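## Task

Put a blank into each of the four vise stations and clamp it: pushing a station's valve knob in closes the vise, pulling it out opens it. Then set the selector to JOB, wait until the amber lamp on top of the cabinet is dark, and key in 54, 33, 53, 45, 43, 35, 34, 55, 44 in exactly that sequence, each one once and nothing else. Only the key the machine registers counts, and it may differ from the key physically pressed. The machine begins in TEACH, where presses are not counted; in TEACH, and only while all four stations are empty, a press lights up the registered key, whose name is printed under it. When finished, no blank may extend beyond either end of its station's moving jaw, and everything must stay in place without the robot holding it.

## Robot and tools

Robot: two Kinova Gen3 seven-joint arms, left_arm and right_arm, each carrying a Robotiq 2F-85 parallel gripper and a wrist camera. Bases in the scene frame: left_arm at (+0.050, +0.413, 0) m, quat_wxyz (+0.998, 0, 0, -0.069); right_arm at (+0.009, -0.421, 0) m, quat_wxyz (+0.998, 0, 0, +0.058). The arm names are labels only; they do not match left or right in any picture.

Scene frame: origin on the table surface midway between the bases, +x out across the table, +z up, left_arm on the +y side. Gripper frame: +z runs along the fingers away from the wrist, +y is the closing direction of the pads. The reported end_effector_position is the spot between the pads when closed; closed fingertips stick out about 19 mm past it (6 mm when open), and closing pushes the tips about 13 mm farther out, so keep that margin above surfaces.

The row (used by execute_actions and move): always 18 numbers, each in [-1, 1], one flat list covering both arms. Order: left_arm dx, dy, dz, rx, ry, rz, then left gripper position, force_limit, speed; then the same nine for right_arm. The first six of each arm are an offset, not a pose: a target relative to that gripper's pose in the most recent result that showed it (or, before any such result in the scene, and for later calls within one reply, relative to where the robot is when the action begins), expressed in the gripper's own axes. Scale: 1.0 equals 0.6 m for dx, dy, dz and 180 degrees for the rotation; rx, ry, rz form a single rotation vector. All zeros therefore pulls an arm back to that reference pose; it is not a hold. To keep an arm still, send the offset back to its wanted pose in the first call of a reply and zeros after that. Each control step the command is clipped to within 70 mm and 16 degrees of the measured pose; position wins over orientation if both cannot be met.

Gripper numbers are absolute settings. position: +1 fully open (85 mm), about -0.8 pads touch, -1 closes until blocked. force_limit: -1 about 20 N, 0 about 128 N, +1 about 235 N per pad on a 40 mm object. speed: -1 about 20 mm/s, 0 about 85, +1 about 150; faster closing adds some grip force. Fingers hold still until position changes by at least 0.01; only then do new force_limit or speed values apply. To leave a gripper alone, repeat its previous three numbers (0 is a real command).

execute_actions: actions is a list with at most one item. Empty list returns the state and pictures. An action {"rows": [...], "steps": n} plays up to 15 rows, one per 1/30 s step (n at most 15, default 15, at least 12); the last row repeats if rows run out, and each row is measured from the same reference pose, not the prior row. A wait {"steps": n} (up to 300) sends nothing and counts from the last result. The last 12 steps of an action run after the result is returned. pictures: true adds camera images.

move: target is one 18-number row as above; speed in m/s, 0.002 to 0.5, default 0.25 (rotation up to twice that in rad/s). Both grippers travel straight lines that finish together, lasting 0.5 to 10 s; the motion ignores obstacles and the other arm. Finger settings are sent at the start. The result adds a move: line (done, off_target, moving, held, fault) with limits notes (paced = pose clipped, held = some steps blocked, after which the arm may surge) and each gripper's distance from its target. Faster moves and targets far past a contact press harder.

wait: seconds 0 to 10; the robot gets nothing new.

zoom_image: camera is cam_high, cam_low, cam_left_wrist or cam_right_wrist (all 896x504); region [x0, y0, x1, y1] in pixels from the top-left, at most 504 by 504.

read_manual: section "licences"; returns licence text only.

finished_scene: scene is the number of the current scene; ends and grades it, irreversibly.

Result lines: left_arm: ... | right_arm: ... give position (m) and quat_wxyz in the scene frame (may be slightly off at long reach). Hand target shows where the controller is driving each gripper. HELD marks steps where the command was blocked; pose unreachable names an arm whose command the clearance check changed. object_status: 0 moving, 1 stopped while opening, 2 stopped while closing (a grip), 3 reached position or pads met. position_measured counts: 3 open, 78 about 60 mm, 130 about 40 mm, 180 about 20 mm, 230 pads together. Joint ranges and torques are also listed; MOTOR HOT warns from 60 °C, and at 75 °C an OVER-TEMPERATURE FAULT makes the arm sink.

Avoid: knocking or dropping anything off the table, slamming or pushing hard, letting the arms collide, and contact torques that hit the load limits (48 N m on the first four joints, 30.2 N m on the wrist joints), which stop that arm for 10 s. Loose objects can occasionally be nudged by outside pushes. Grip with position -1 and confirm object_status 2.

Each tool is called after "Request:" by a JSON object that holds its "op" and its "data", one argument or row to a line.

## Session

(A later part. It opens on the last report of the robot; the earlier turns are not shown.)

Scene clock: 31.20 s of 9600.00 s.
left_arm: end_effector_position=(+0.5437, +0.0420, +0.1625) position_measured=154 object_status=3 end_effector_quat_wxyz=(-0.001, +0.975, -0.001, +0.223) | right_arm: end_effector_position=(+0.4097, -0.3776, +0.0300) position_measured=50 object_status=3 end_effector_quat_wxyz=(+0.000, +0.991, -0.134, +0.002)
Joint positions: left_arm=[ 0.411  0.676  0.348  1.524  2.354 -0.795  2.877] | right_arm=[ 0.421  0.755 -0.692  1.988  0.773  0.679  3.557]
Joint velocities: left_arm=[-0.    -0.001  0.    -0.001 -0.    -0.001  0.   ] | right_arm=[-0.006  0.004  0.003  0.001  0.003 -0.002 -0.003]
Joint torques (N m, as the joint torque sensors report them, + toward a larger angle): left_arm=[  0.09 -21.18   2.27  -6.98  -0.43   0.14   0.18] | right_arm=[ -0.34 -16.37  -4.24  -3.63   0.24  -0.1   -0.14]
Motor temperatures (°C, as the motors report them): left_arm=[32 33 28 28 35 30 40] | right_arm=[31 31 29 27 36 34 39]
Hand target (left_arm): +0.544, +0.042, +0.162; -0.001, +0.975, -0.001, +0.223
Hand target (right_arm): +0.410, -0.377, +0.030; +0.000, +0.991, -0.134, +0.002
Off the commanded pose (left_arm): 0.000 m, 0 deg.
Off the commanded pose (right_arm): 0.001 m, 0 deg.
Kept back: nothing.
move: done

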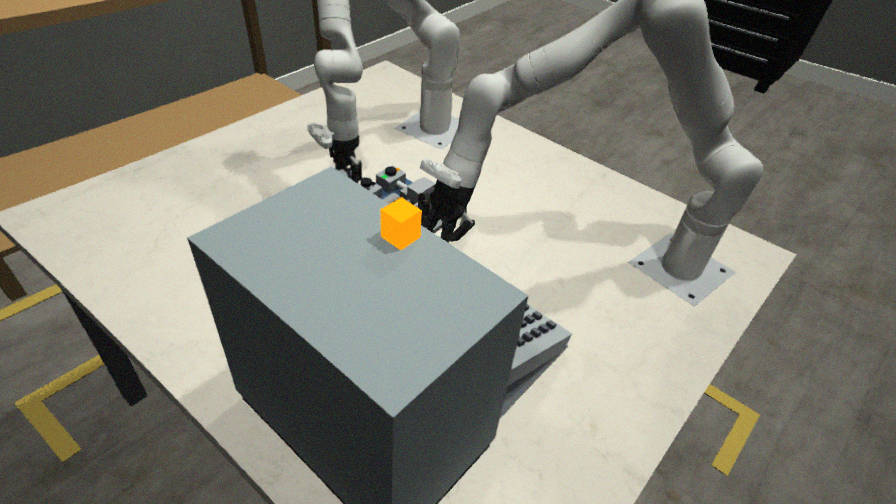

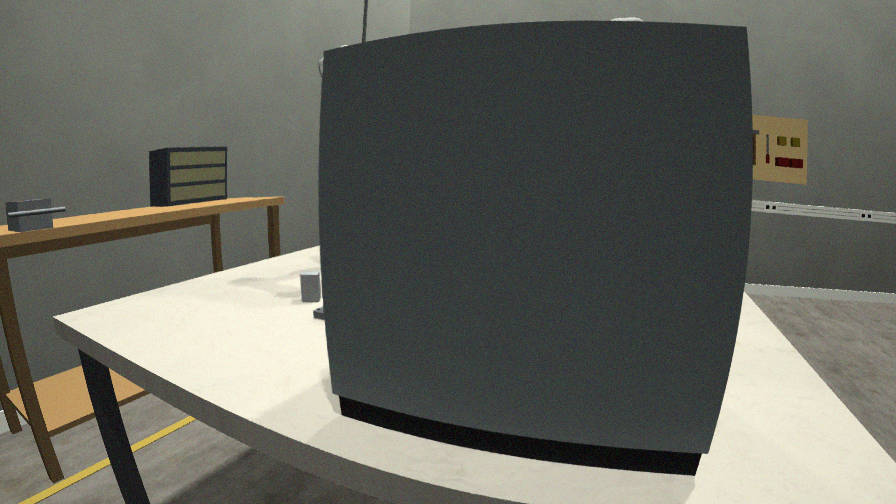

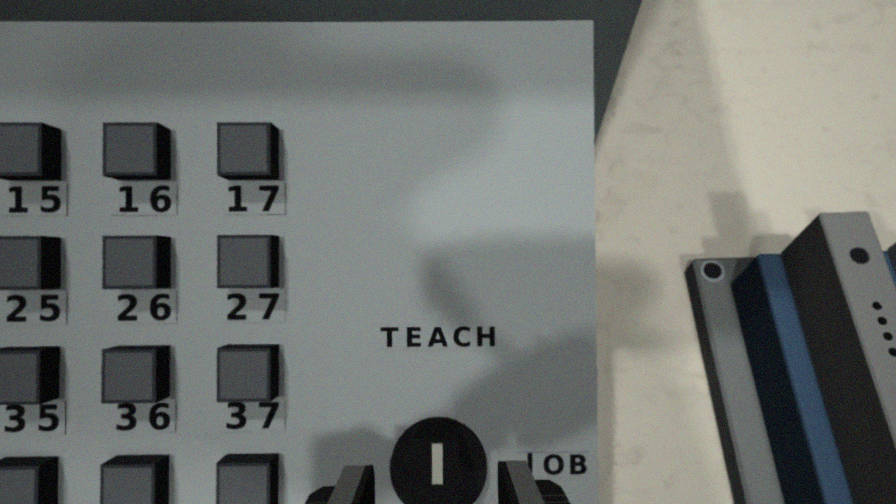

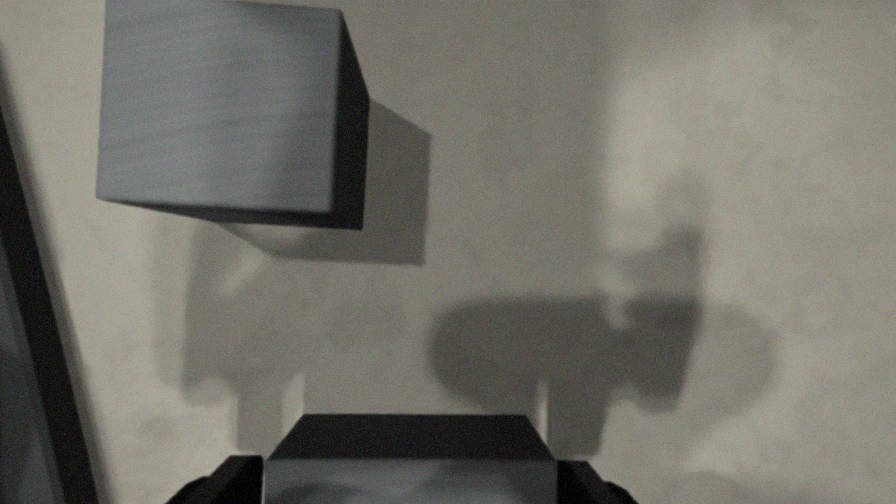

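Request:
{"op": "execute_actions", "data": {
  "actions": [
    {"rows":[[0,0,0,0,0,0,-0.2,-1,0.5,0,0,0,0,0,0,-1,-0.5,-0.2]],"steps":12}
  ]
}}

Request:
{"op": "move", "data": {
  "target": [0,0,0,0,0,0,-0.2,-1,0.5,0,0,-0.205,0,0,0,-1,-0.5,-0.2],
  "speed": 0.25
}}

Request:
{"op": "move", "data": {
  "target": [0,0,0,0,0,0,-0.2,-1,0.5,-0.0364,-0.367,0,0,0,0.417,-1,-0.5,-0.2],
  "speed": 0.4
}}

Scene clock: 32.03 s of 9600.00 s.
left_arm: end_effector_position=(+0.5437, +0.0420, +0.1625) position_measured=154 object_status=3 end_effector_quat_wxyz=(-0.001, +0.975, -0.001, +0.223) | right_arm: end_effector_position=(+0.4096, -0.3775, +0.0298) position_measured=50 object_status=3 end_effector_quat_wxyz=(+0.000, +0.991, -0.134, +0.002)
Joint positions: left_arm=[ 0.411  0.676  0.348  1.524  2.354 -0.795  2.877] | right_arm=[ 0.42   0.755 -0.692  1.988  0.774  0.679  3.557]
Joint velocities: left_arm=[ 0.    -0.     0.    -0.     0.001  0.001  0.   ] | right_arm=[ 0.001  0.    -0.     0.001 -0.     0.    -0.001]
Joint torques (N m, as the joint torque sensors report them, + toward a larger angle): left_arm=[  0.15 -21.09   2.35  -6.94  -0.49   0.19   0.22] | right_arm=[ -0.17 -16.16  -4.12  -3.75   0.02  -0.29  -0.04]
Motor temperatures (°C, as the motors report them): left_arm=[32 33 28 28 35 30 40] | right_arm=[31 31 29 27 36 34 39]
Kept back: the last 12 steps of this action.
Steps of this call (steps 1 to 25: nothing new was sent). Readings (end_effector_position | what the end effector reports):
1: left_arm (+0.5437, +0.0420, +0.1625) | right_arm (+0.4096, -0.3776, +0.0300) | left_arm position_measured=154 object_status=3 | right_arm position_measured=50 object_status=3
2: left_arm (+0.5437, +0.0420, +0.1625) | right_arm (+0.4096, -0.3776, +0.0299) | left_arm position_measured=154 object_status=3 | right_arm position_measured=50 object_status=3
4: left_arm (+0.5437, +0.0420, +0.1625) | right_arm (+0.4096, -0.3775, +0.0299) | left_arm position_measured=154 object_status=3 | right_arm position_measured=50 object_status=3
8: left_arm (+0.5437, +0.0420, +0.1625) | right_arm (+0.4096, -0.3775, +0.0299) | left_arm position_measured=154 object_status=3 | right_arm position_measured=50 object_status=3
25: the state above

Scene clock: 33.57 s of 9600.00 s.
left_arm: end_effector_position=(+0.5437, +0.0420, +0.1625) position_measured=154 object_status=3 end_effector_quat_wxyz=(-0.001, +0.975, -0.001, +0.223) | right_arm: end_effector_position=(+0.4090, -0.3770, +0.1532) position_measured=79 object_status=2 end_effector_quat_wxyz=(-0.000, +0.991, -0.133, +0.002)
Joint positions: left_arm=[ 0.411  0.676  0.348  1.524  2.354 -0.795  2.877] | right_arm=[ 0.558  0.535 -0.874  1.867  0.496  0.969  3.791]
Joint velocities: left_arm=[ 0.    -0.     0.001 -0.    -0.001  0.002  0.001] | right_arm=[ 0.004 -0.002  0.    -0.002 -0.002  0.002  0.003]
Joint torques (N m, as the joint torque sensors report them, + toward a larger angle): left_arm=[  0.07 -21.04   2.31  -7.06  -0.46   0.19   0.24] | right_arm=[ -0.26 -14.96  -4.25  -6.57  -0.09  -0.3    0.1 ]
Motor temperatures (°C, as the motors report them): left_arm=[32 33 28 28 35 30 40] | right_arm=[31 31 29 27 36 34 39]
Hand target (left_arm): +0.544, +0.042, +0.162; -0.001, +0.975, -0.001, +0.223
Hand target (right_arm): +0.409, -0.377, +0.153; -0.000, +0.991, -0.133, +0.002
Off your previous action's commanded pose (left_arm): 0.000 m, 0 deg at its last step (step 12 of this call).
Off your previous action's commanded pose (right_arm): 0.000 m, 0 deg at its last step (step 12 of this call).
Off the commanded pose (left_arm): 0.000 m, 0 deg.
Off the commanded pose (right_arm): 0.001 m, 0 deg.
Kept back: nothing.
move: done

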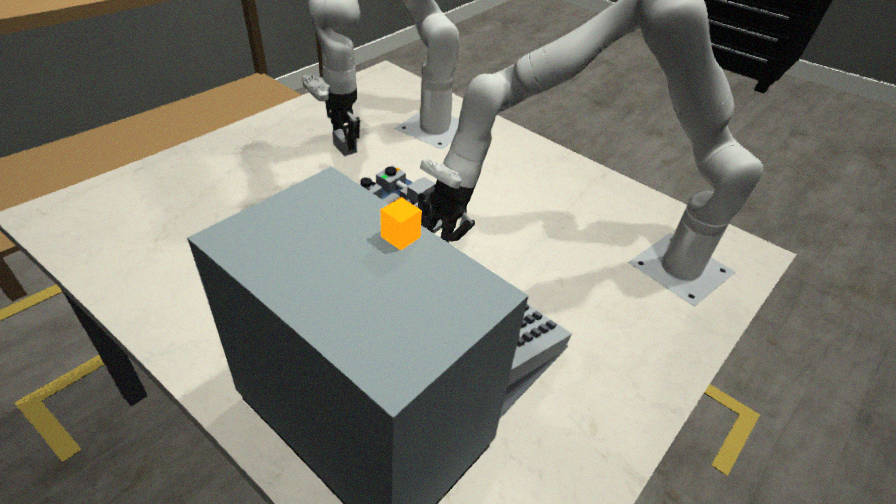

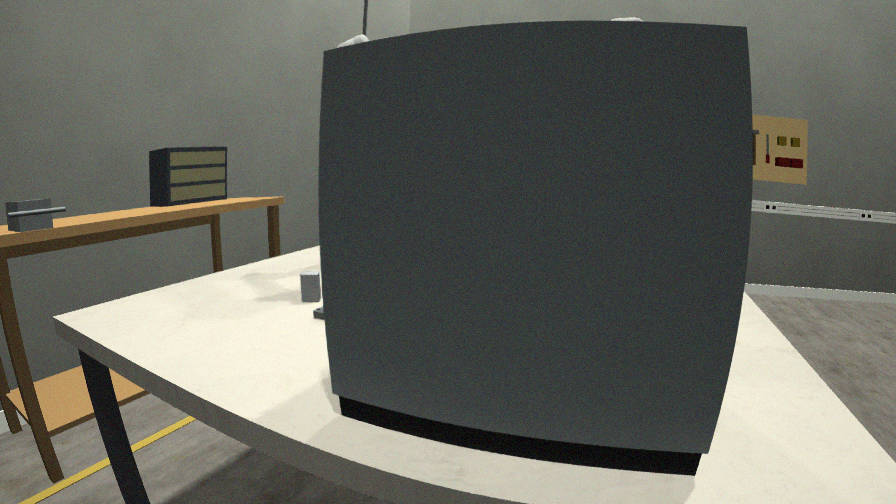

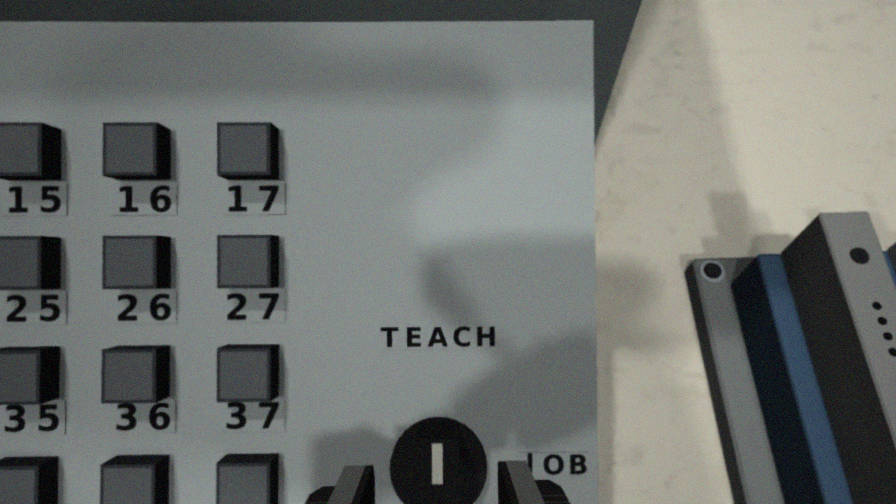

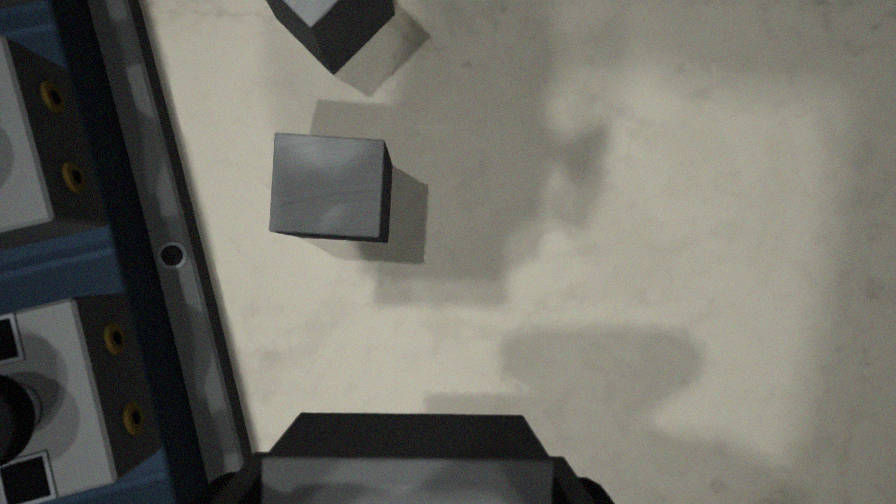

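Scene clock: 35.73 s of 9600.00 s.
left_arm: end_effector_position=(+0.5437, +0.0420, +0.1625) position_measured=154 object_status=3 end_effector_quat_wxyz=(-0.001, +0.975, -0.001, +0.223) | right_arm: end_effector_position=(+0.4450, -0.1590, +0.1531) position_measured=79 object_status=2 end_effector_quat_wxyz=(+0.001, -0.705, +0.709, -0.001)
Joint positions: left_arm=[ 0.411  0.676  0.348  1.524  2.354 -0.795  2.877] | right_arm=[-0.163  0.657 -0.516  1.504  0.352  1.071  2.26 ]
Joint velocities: left_arm=[-0.001  0.    -0.001 -0.    -0.    -0.001  0.   ] | right_arm=[-0.011  0.005  0.    -0.005  0.001  0.005 -0.009]
Joint torques (N m, as the joint torque sensors report them, + toward a larger angle): left_arm=[  0.05 -20.97   2.35  -7.    -0.44   0.13   0.25] | right_arm=[ -0.14 -20.43  -3.27  -7.46   0.23  -0.16  -0.34]
Motor temperatures (°C, as the motors report them): left_arm=[32 33 28 28 35 30 40] | right_arm=[31 31 29 27 36 34 39]
Hand target (left_arm): +0.544, +0.042, +0.162; -0.001, +0.975, -0.001, +0.223
Hand target (right_arm): +0.445, -0.159, +0.153; -0.001, +0.705, -0.709, +0.001
Off the commanded pose (left_arm): 0.000 m, 0 deg.
Off the commanded pose (right_arm): 0.001 m, 0 deg.
Kept back: nothing.
move: done

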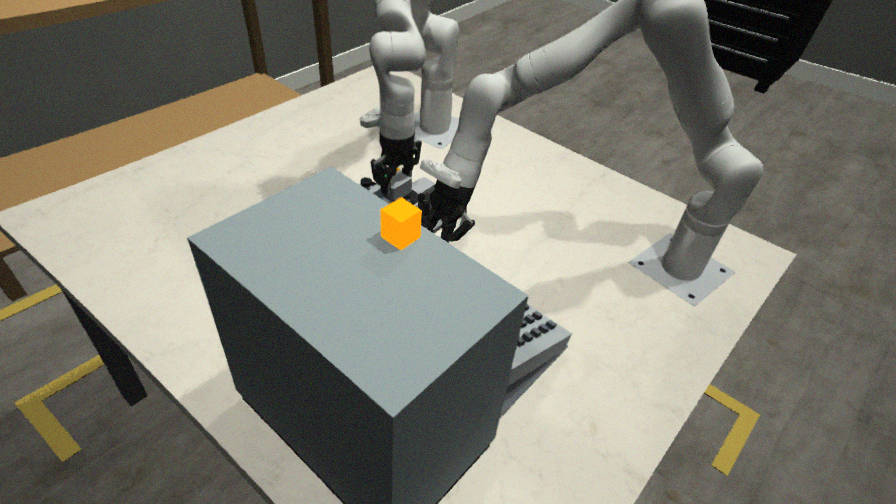

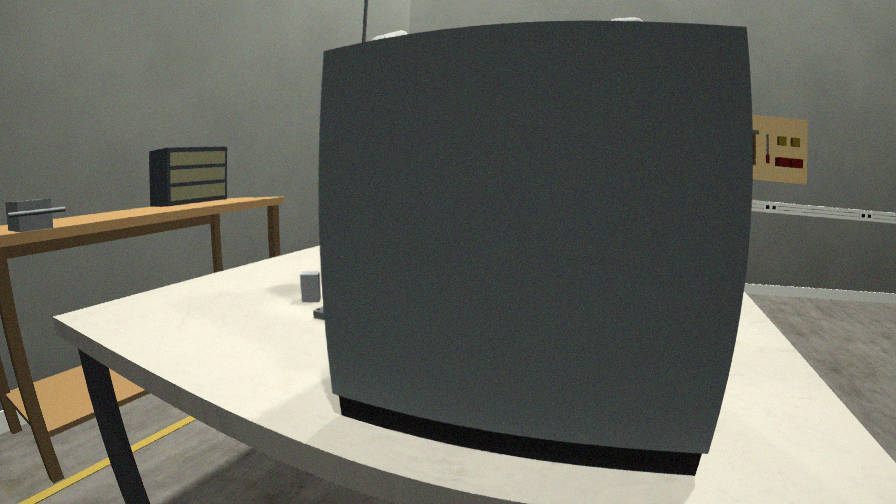

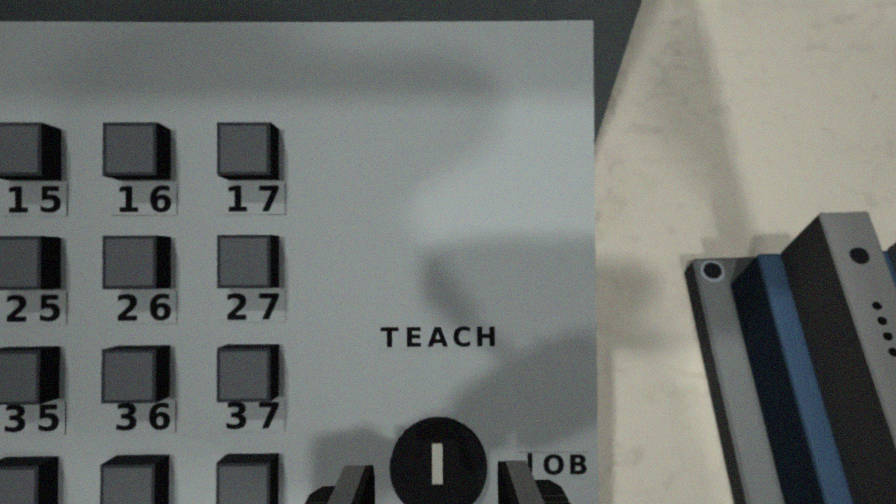

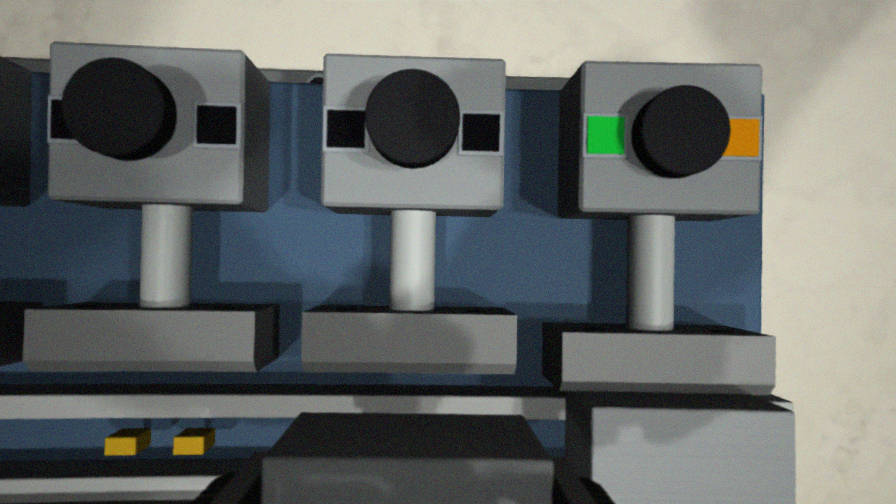

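Request:
{"op": "move", "data": {
  "target": [0,0,0,0,0,0,-0.2,-1,0.5,0,-0.0028,0.0872,0,0,0,-1,-0.5,-0.2],
  "speed": 0.07
}}

Request:
{"op": "execute_actions", "data": {
  "actions": [
    {"rows":[[0,0,0,0,0,0,-0.2,-1,0.5,0,0,0,0,0,0,0.62,-0.5,0.3]],"steps":12}
  ]
}}

Request:
{"op": "move", "data": {
  "target": [0,0,0,0,0,0,-0.2,-1,0.5,0,0,-0.062,0,0,0,0.62,-0.5,0.3],
  "speed": 0.15
}}

Request:
{"op": "move", "data": {
  "target": [0,0,0,0,0,0,-0.2,-1,0.5,0.168,0,0.006,0,0,0,-1,-0.5,0.8],
  "speed": 0.2
}}

Request:
{"op": "move", "data": {
  "target": [0,0,0,0,0,0,-0.2,-1,0.5,0,0,0.032,0,0,0,-1,-0.5,0.8],
  "speed": 0.03
}}

Scene clock: 37.90 s of 9600.00 s.
left_arm: end_effector_position=(+0.5437, +0.0420, +0.1625) position_measured=154 object_status=3 end_effector_quat_wxyz=(-0.001, +0.975, -0.001, +0.223) | right_arm: end_effector_position=(+0.4470, -0.1593, +0.1009) position_measured=79 object_status=2 end_effector_quat_wxyz=(+0.001, -0.705, +0.710, -0.001)
Joint positions: left_arm=[ 0.411  0.676  0.348  1.524  2.354 -0.795  2.877] | right_arm=[-0.177  0.729 -0.488  1.559  0.396  0.95   2.227]
Joint velocities: left_arm=[-0.  0. -0.  0.  0.  0. -0.] | right_arm=[ 0.    -0.001 -0.    -0.001 -0.001 -0.     0.   ]
Joint torques (N m, as the joint torque sensors report them, + toward a larger angle): left_arm=[  0.08 -21.11   2.35  -6.97  -0.45   0.2    0.19] | right_arm=[ -0.42 -19.96  -3.42  -7.02  -0.05  -0.33   0.05]
Motor temperatures (°C, as the motors report them): left_arm=[32 33 28 28 35 30 40] | right_arm=[31 31 29 27 36 34 39]
Hand target (left_arm): +0.544, +0.042, +0.162; -0.001, +0.975, -0.001, +0.223
Hand target (right_arm): +0.447, -0.159, +0.101; -0.001, +0.705, -0.710, +0.001
Off the commanded pose (left_arm): 0.000 m, 0 deg.
Off the commanded pose (right_arm): 0.000 m, 0 deg.
Kept back: nothing.
move: done

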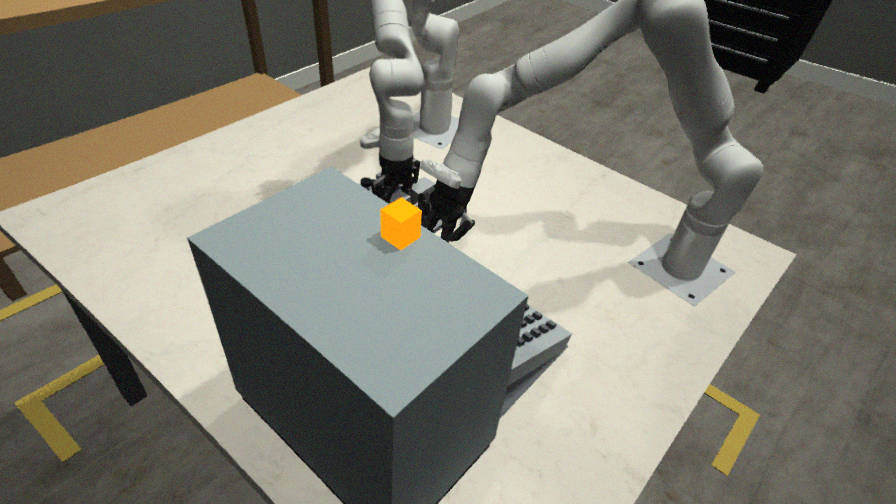

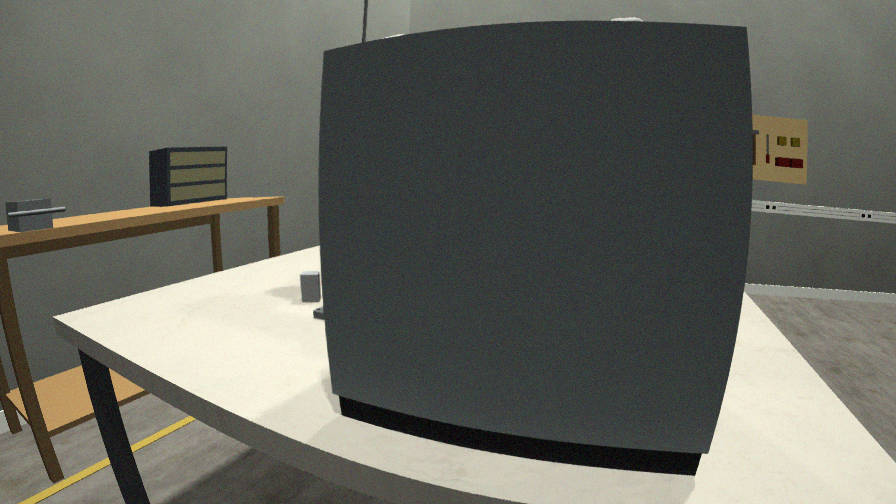

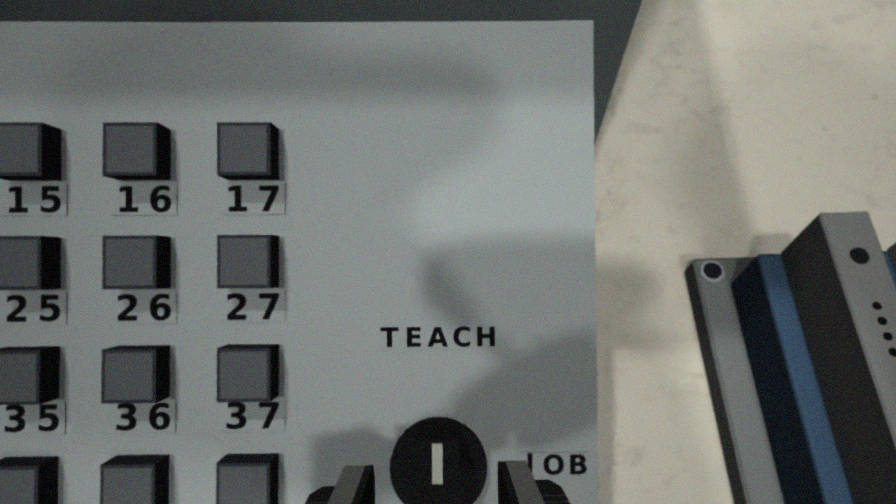

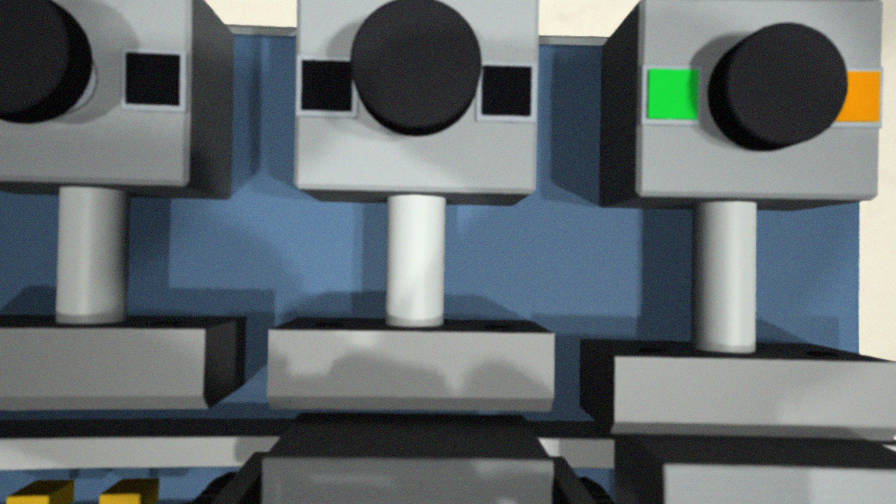

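Scene clock: 37.93 s of 9600.00 s.
left_arm: end_effector_position=(+0.5437, +0.0420, +0.1625) position_measured=154 object_status=3 end_effector_quat_wxyz=(-0.001, +0.975, -0.001, +0.223) | right_arm: end_effector_position=(+0.4470, -0.1593, +0.1009) position_measured=79 object_status=2 end_effector_quat_wxyz=(+0.001, -0.705, +0.710, -0.001)
Joint positions: left_arm=[ 0.411  0.676  0.348  1.524  2.354 -0.795  2.877] | right_arm=[-0.177  0.729 -0.488  1.559  0.396  0.95   2.227]
Joint velocities: left_arm=[ 0.001  0.001  0.    -0.    -0.    -0.    -0.   ] | right_arm=[ 0.  0. -0. -0.  0.  0. -0.]
Joint torques (N m, as the joint torque sensors report them, + toward a larger angle): left_arm=[ -0.01 -20.96   2.21  -7.05  -0.37   0.17   0.22] | right_arm=[ -0.31 -19.78  -3.36  -6.9    0.01  -0.25   0.02]
Motor temperatures (°C, as the motors report them): left_arm=[32 33 28 28 35 30 40] | right_arm=[31 31 29 27 36 34 39]
Kept back: the last 12 steps of this action, its rows measured from the state above.
Steps of this call (step 1: nothing new was sent). Readings (end_effector_position | what the end effector reports):
1: the state above

Scene clock: 39.23 s of 9600.00 s.
left_arm: end_effector_position=(+0.5437, +0.0420, +0.1625) position_measured=154 object_status=3 end_effector_quat_wxyz=(-0.001, +0.975, -0.001, +0.223) | right_arm: end_effector_position=(+0.4467, -0.1591, +0.1380) position_measured=50 object_status=3 end_effector_quat_wxyz=(+0.001, -0.705, +0.709, -0.001)
Joint positions: left_arm=[ 0.411  0.676  0.348  1.524  2.354 -0.795  2.877] | right_arm=[-0.166  0.678 -0.508  1.518  0.364  1.038  2.252]
Joint velocities: left_arm=[-0.    -0.    -0.    -0.     0.     0.001  0.001] | right_arm=[ 0.001 -0.003 -0.001 -0.001 -0.001  0.003  0.001]
Joint torques (N m, as the joint torque sensors report them, + toward a larger angle): left_arm=[  0.07 -21.05   2.21  -6.95  -0.46   0.15   0.19] | right_arm=[ -0.27 -18.84  -3.13  -6.88  -0.05  -0.17  -0.1 ]
Motor temperatures (°C, as the motors report them): left_arm=[32 33 28 28 35 30 40] | right_arm=[31 31 29 27 36 34 39]
Hand target (left_arm): +0.544, +0.042, +0.162; -0.001, +0.975, -0.001, +0.223
Hand target (right_arm): +0.447, -0.159, +0.138; -0.001, +0.705, -0.709, +0.001
Off your previous action's commanded pose (left_arm): 0.000 m, 0 deg at its last step (step 12 of this call).
Off your previous action's commanded pose (right_arm): 0.000 m, 0 deg at its last step (step 12 of this call).
Off the commanded pose (left_arm): 0.000 m, 0 deg.
Off the commanded pose (right_arm): 0.000 m, 0 deg.
Kept back: nothing.
move: done

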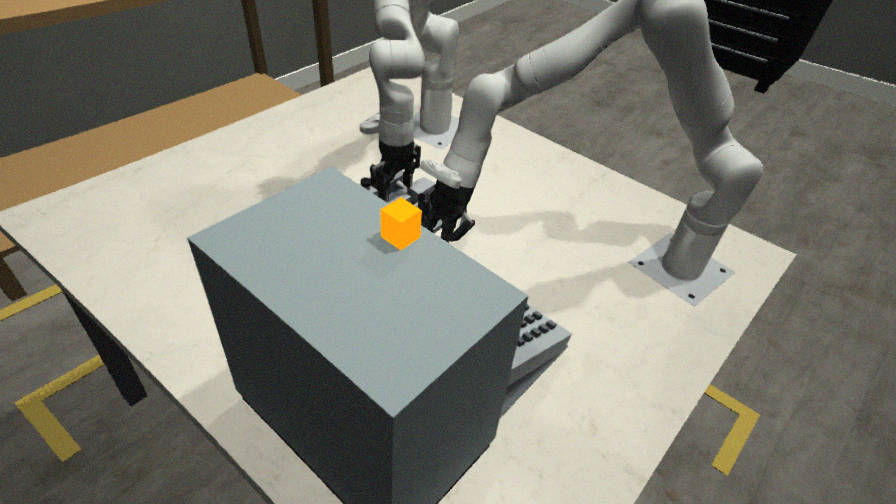

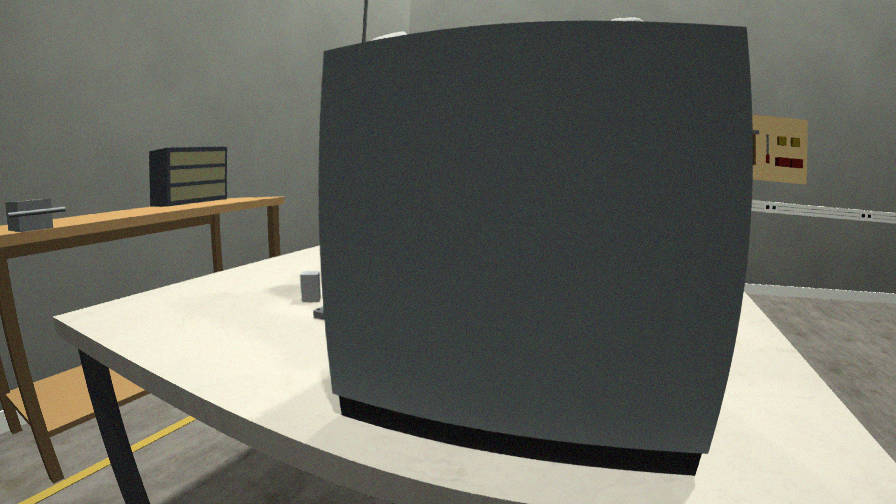

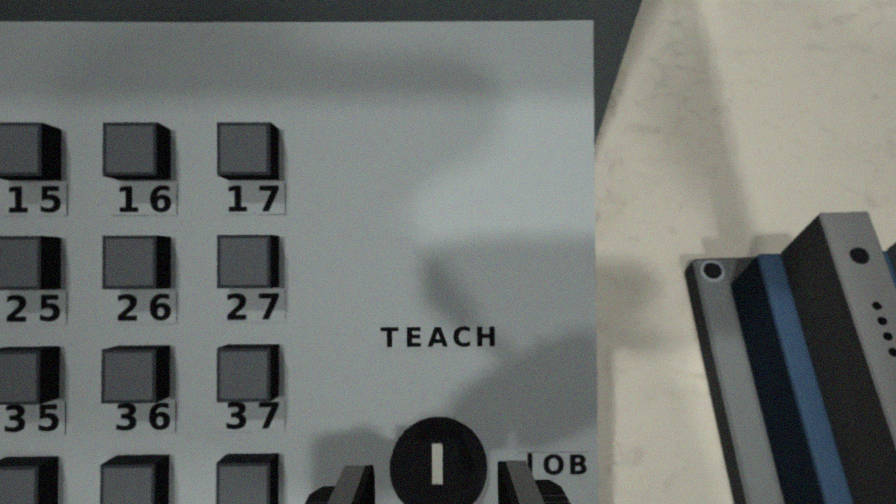

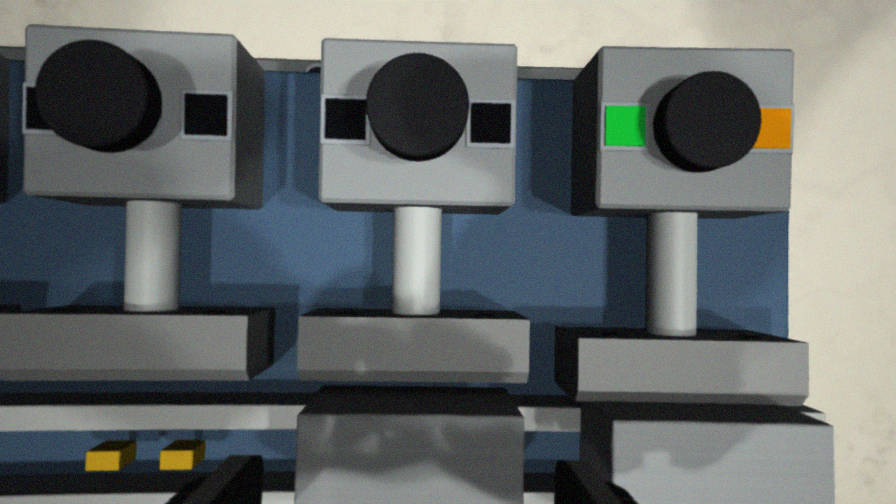

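Scene clock: 40.27 s of 9600.00 s.
left_arm: end_effector_position=(+0.5437, +0.0420, +0.1625) position_measured=154 object_status=3 end_effector_quat_wxyz=(-0.001, +0.975, -0.001, +0.223) | right_arm: end_effector_position=(+0.4466, -0.2596, +0.1344) position_measured=231 object_status=3 end_effector_quat_wxyz=(+0.001, -0.705, +0.709, -0.001)
Joint positions: left_arm=[ 0.411  0.676  0.348  1.524  2.354 -0.795  2.877] | right_arm=[ 0.047  0.6   -0.515  1.684  0.351  0.948  2.419]
Joint velocities: left_arm=[ 0.    -0.     0.     0.     0.001 -0.001  0.   ] | right_arm=[ 0.006 -0.002  0.001  0.    -0.001 -0.001  0.004]
Joint torques (N m, as the joint torque sensors report them, + toward a larger angle): left_arm=[  0.02 -21.12   2.23  -6.99  -0.54   0.14   0.29] | right_arm=[ -0.18 -17.56  -3.2   -6.21   0.12  -0.12  -0.09]
Motor temperatures (°C, as the motors report them): left_arm=[32 33 28 28 35 30 40] | right_arm=[31 31 29 27 36 34 39]
Hand target (left_arm): +0.544, +0.042, +0.162; -0.001, +0.975, -0.001, +0.223
Hand target (right_arm): +0.447, -0.260, +0.135; -0.001, +0.705, -0.710, +0.001
Off the commanded pose (left_arm): 0.000 m, 0 deg.
Off the commanded pose (right_arm): 0.001 m, 0 deg.
Kept back: nothing.
move: done

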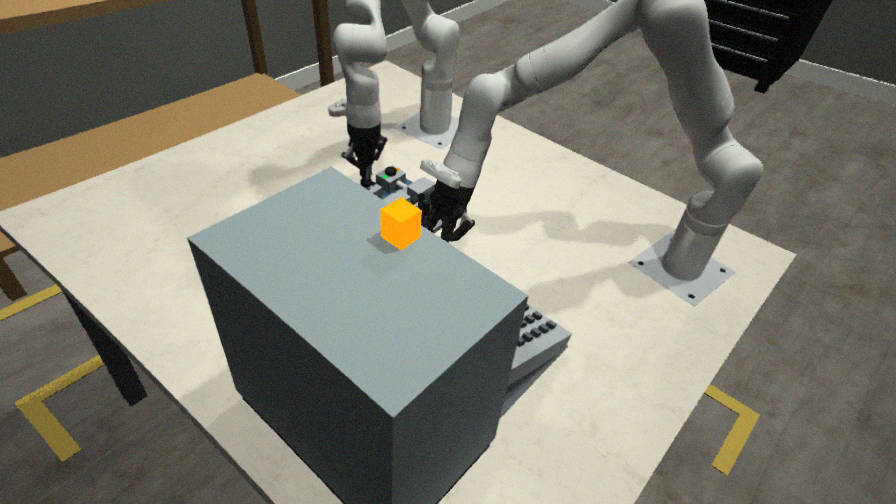

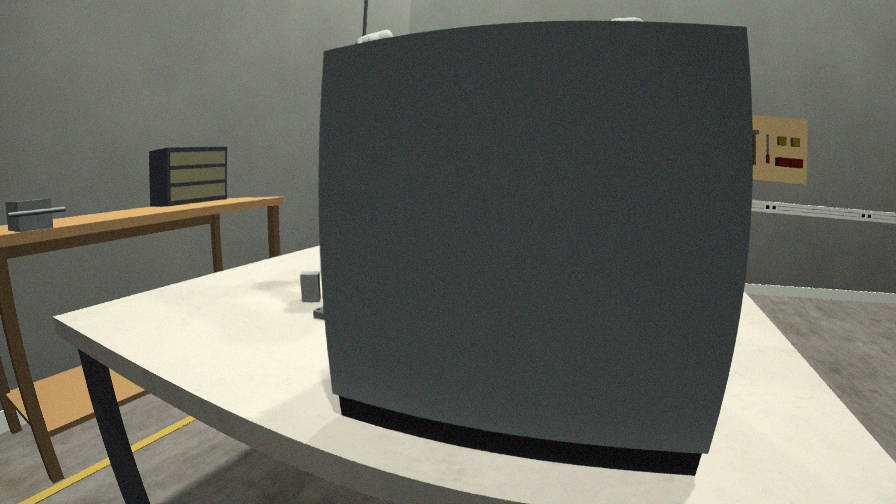

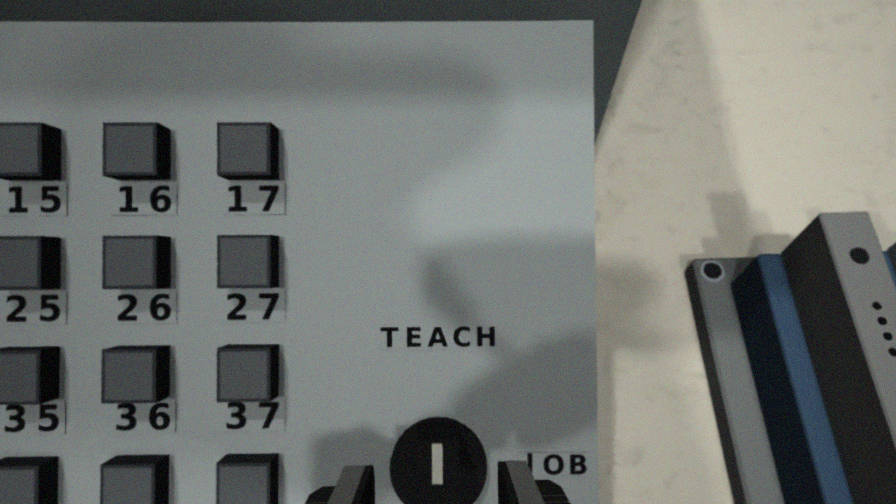

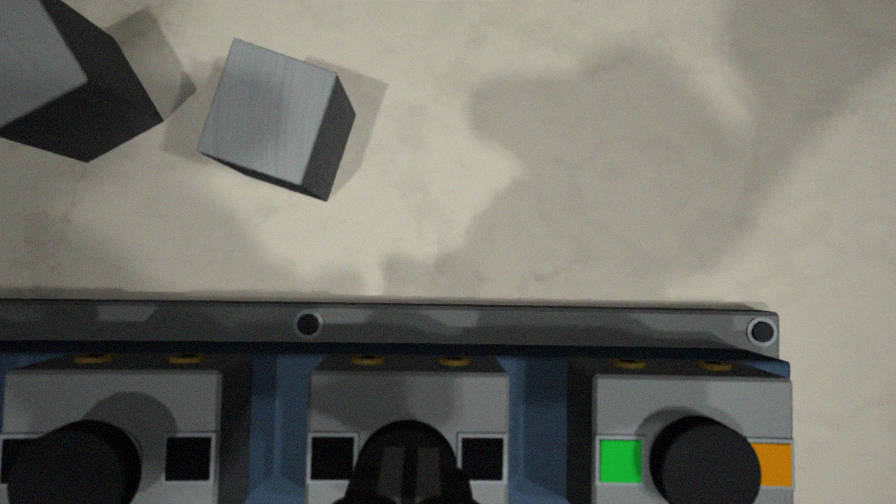

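Scene clock: 41.13 s of 9600.00 s.
left_arm: end_effector_position=(+0.5437, +0.0420, +0.1625) position_measured=154 object_status=3 end_effector_quat_wxyz=(-0.001, +0.975, -0.001, +0.223) | right_arm: end_effector_position=(+0.4467, -0.2596, +0.1180) position_measured=231 object_status=3 end_effector_quat_wxyz=(+0.002, -0.705, +0.709, -0.002)
Joint positions: left_arm=[ 0.411  0.676  0.348  1.524  2.354 -0.795  2.877] | right_arm=[ 0.038  0.623 -0.503  1.706  0.37   0.903  2.402]
Joint velocities: left_arm=[-0.     0.001  0.     0.    -0.002  0.001 -0.001] | right_arm=[-0.001 -0.002  0.001  0.004  0.003 -0.004 -0.005]
Joint torques (N m, as the joint torque sensors report them, + toward a larger angle): left_arm=[  0.07 -21.04   2.33  -7.07  -0.5    0.14   0.22] | right_arm=[ -0.21 -12.37  -2.02  -5.82   0.47  -1.43   0.28]
Motor temperatures (°C, as the motors report them): left_arm=[32 33 28 28 35 30 40] | right_arm=[31 31 29 27 36 34 39]
Hand target (left_arm): +0.544, +0.042, +0.162; -0.001, +0.975, -0.001, +0.223
Hand target (right_arm): +0.447, -0.260, +0.115; -0.001, +0.705, -0.709, +0.001
Off the commanded pose (left_arm): 0.000 m, 0 deg.
Off the commanded pose (right_arm): 0.003 m, 0 deg.
Kept back: nothing.
move: done

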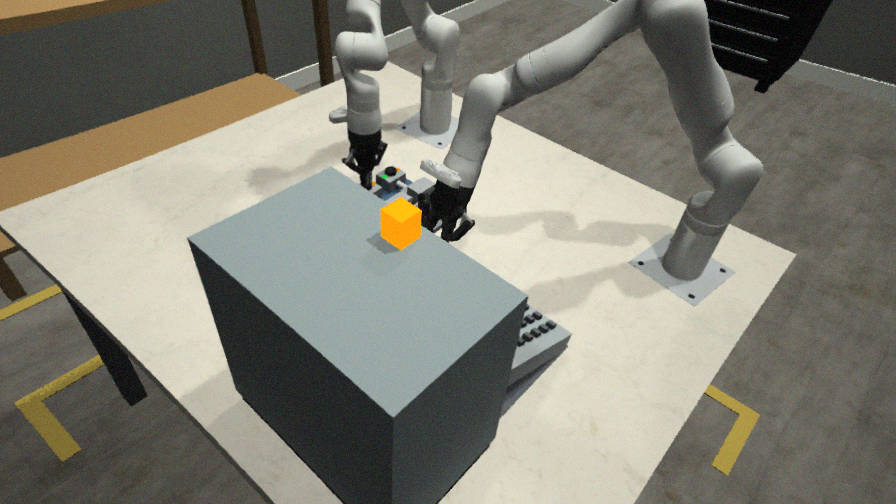

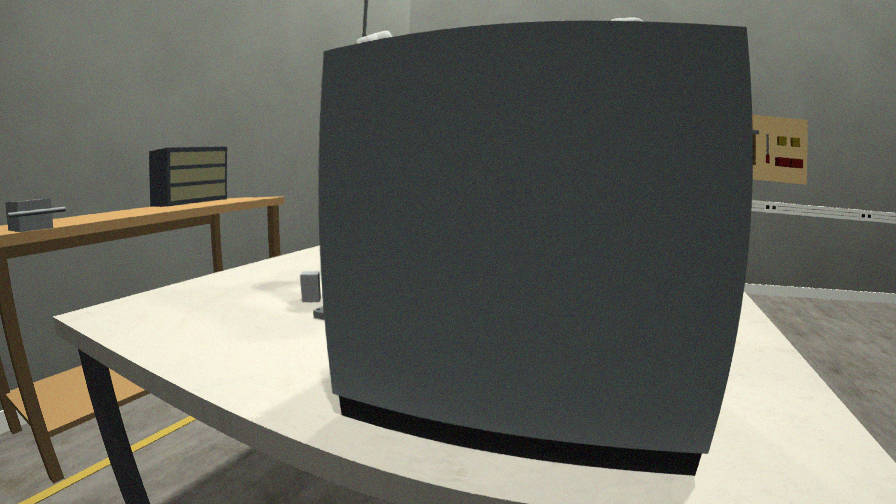

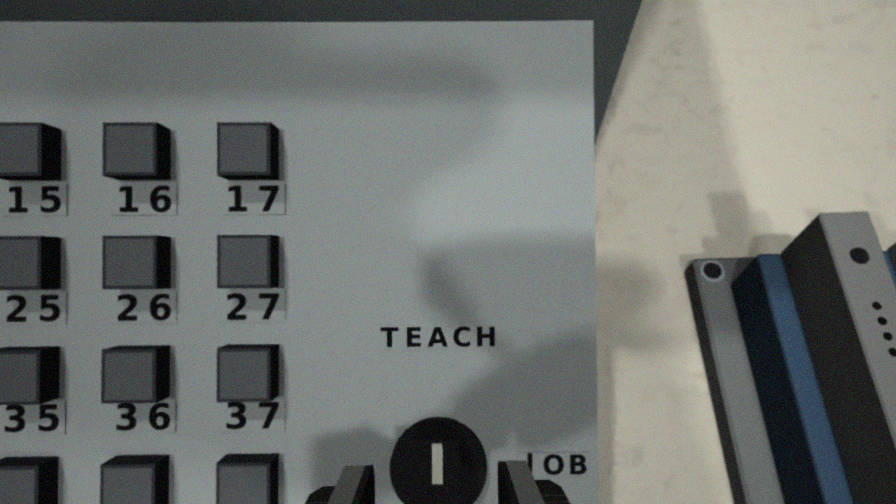

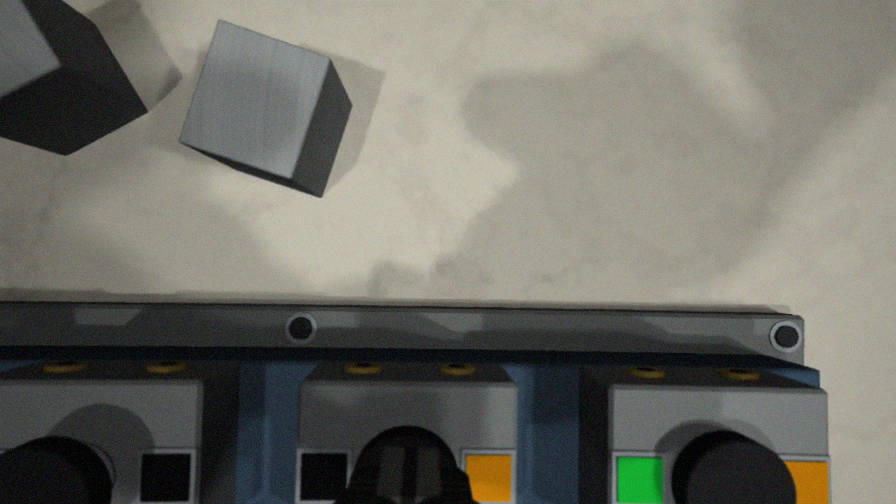

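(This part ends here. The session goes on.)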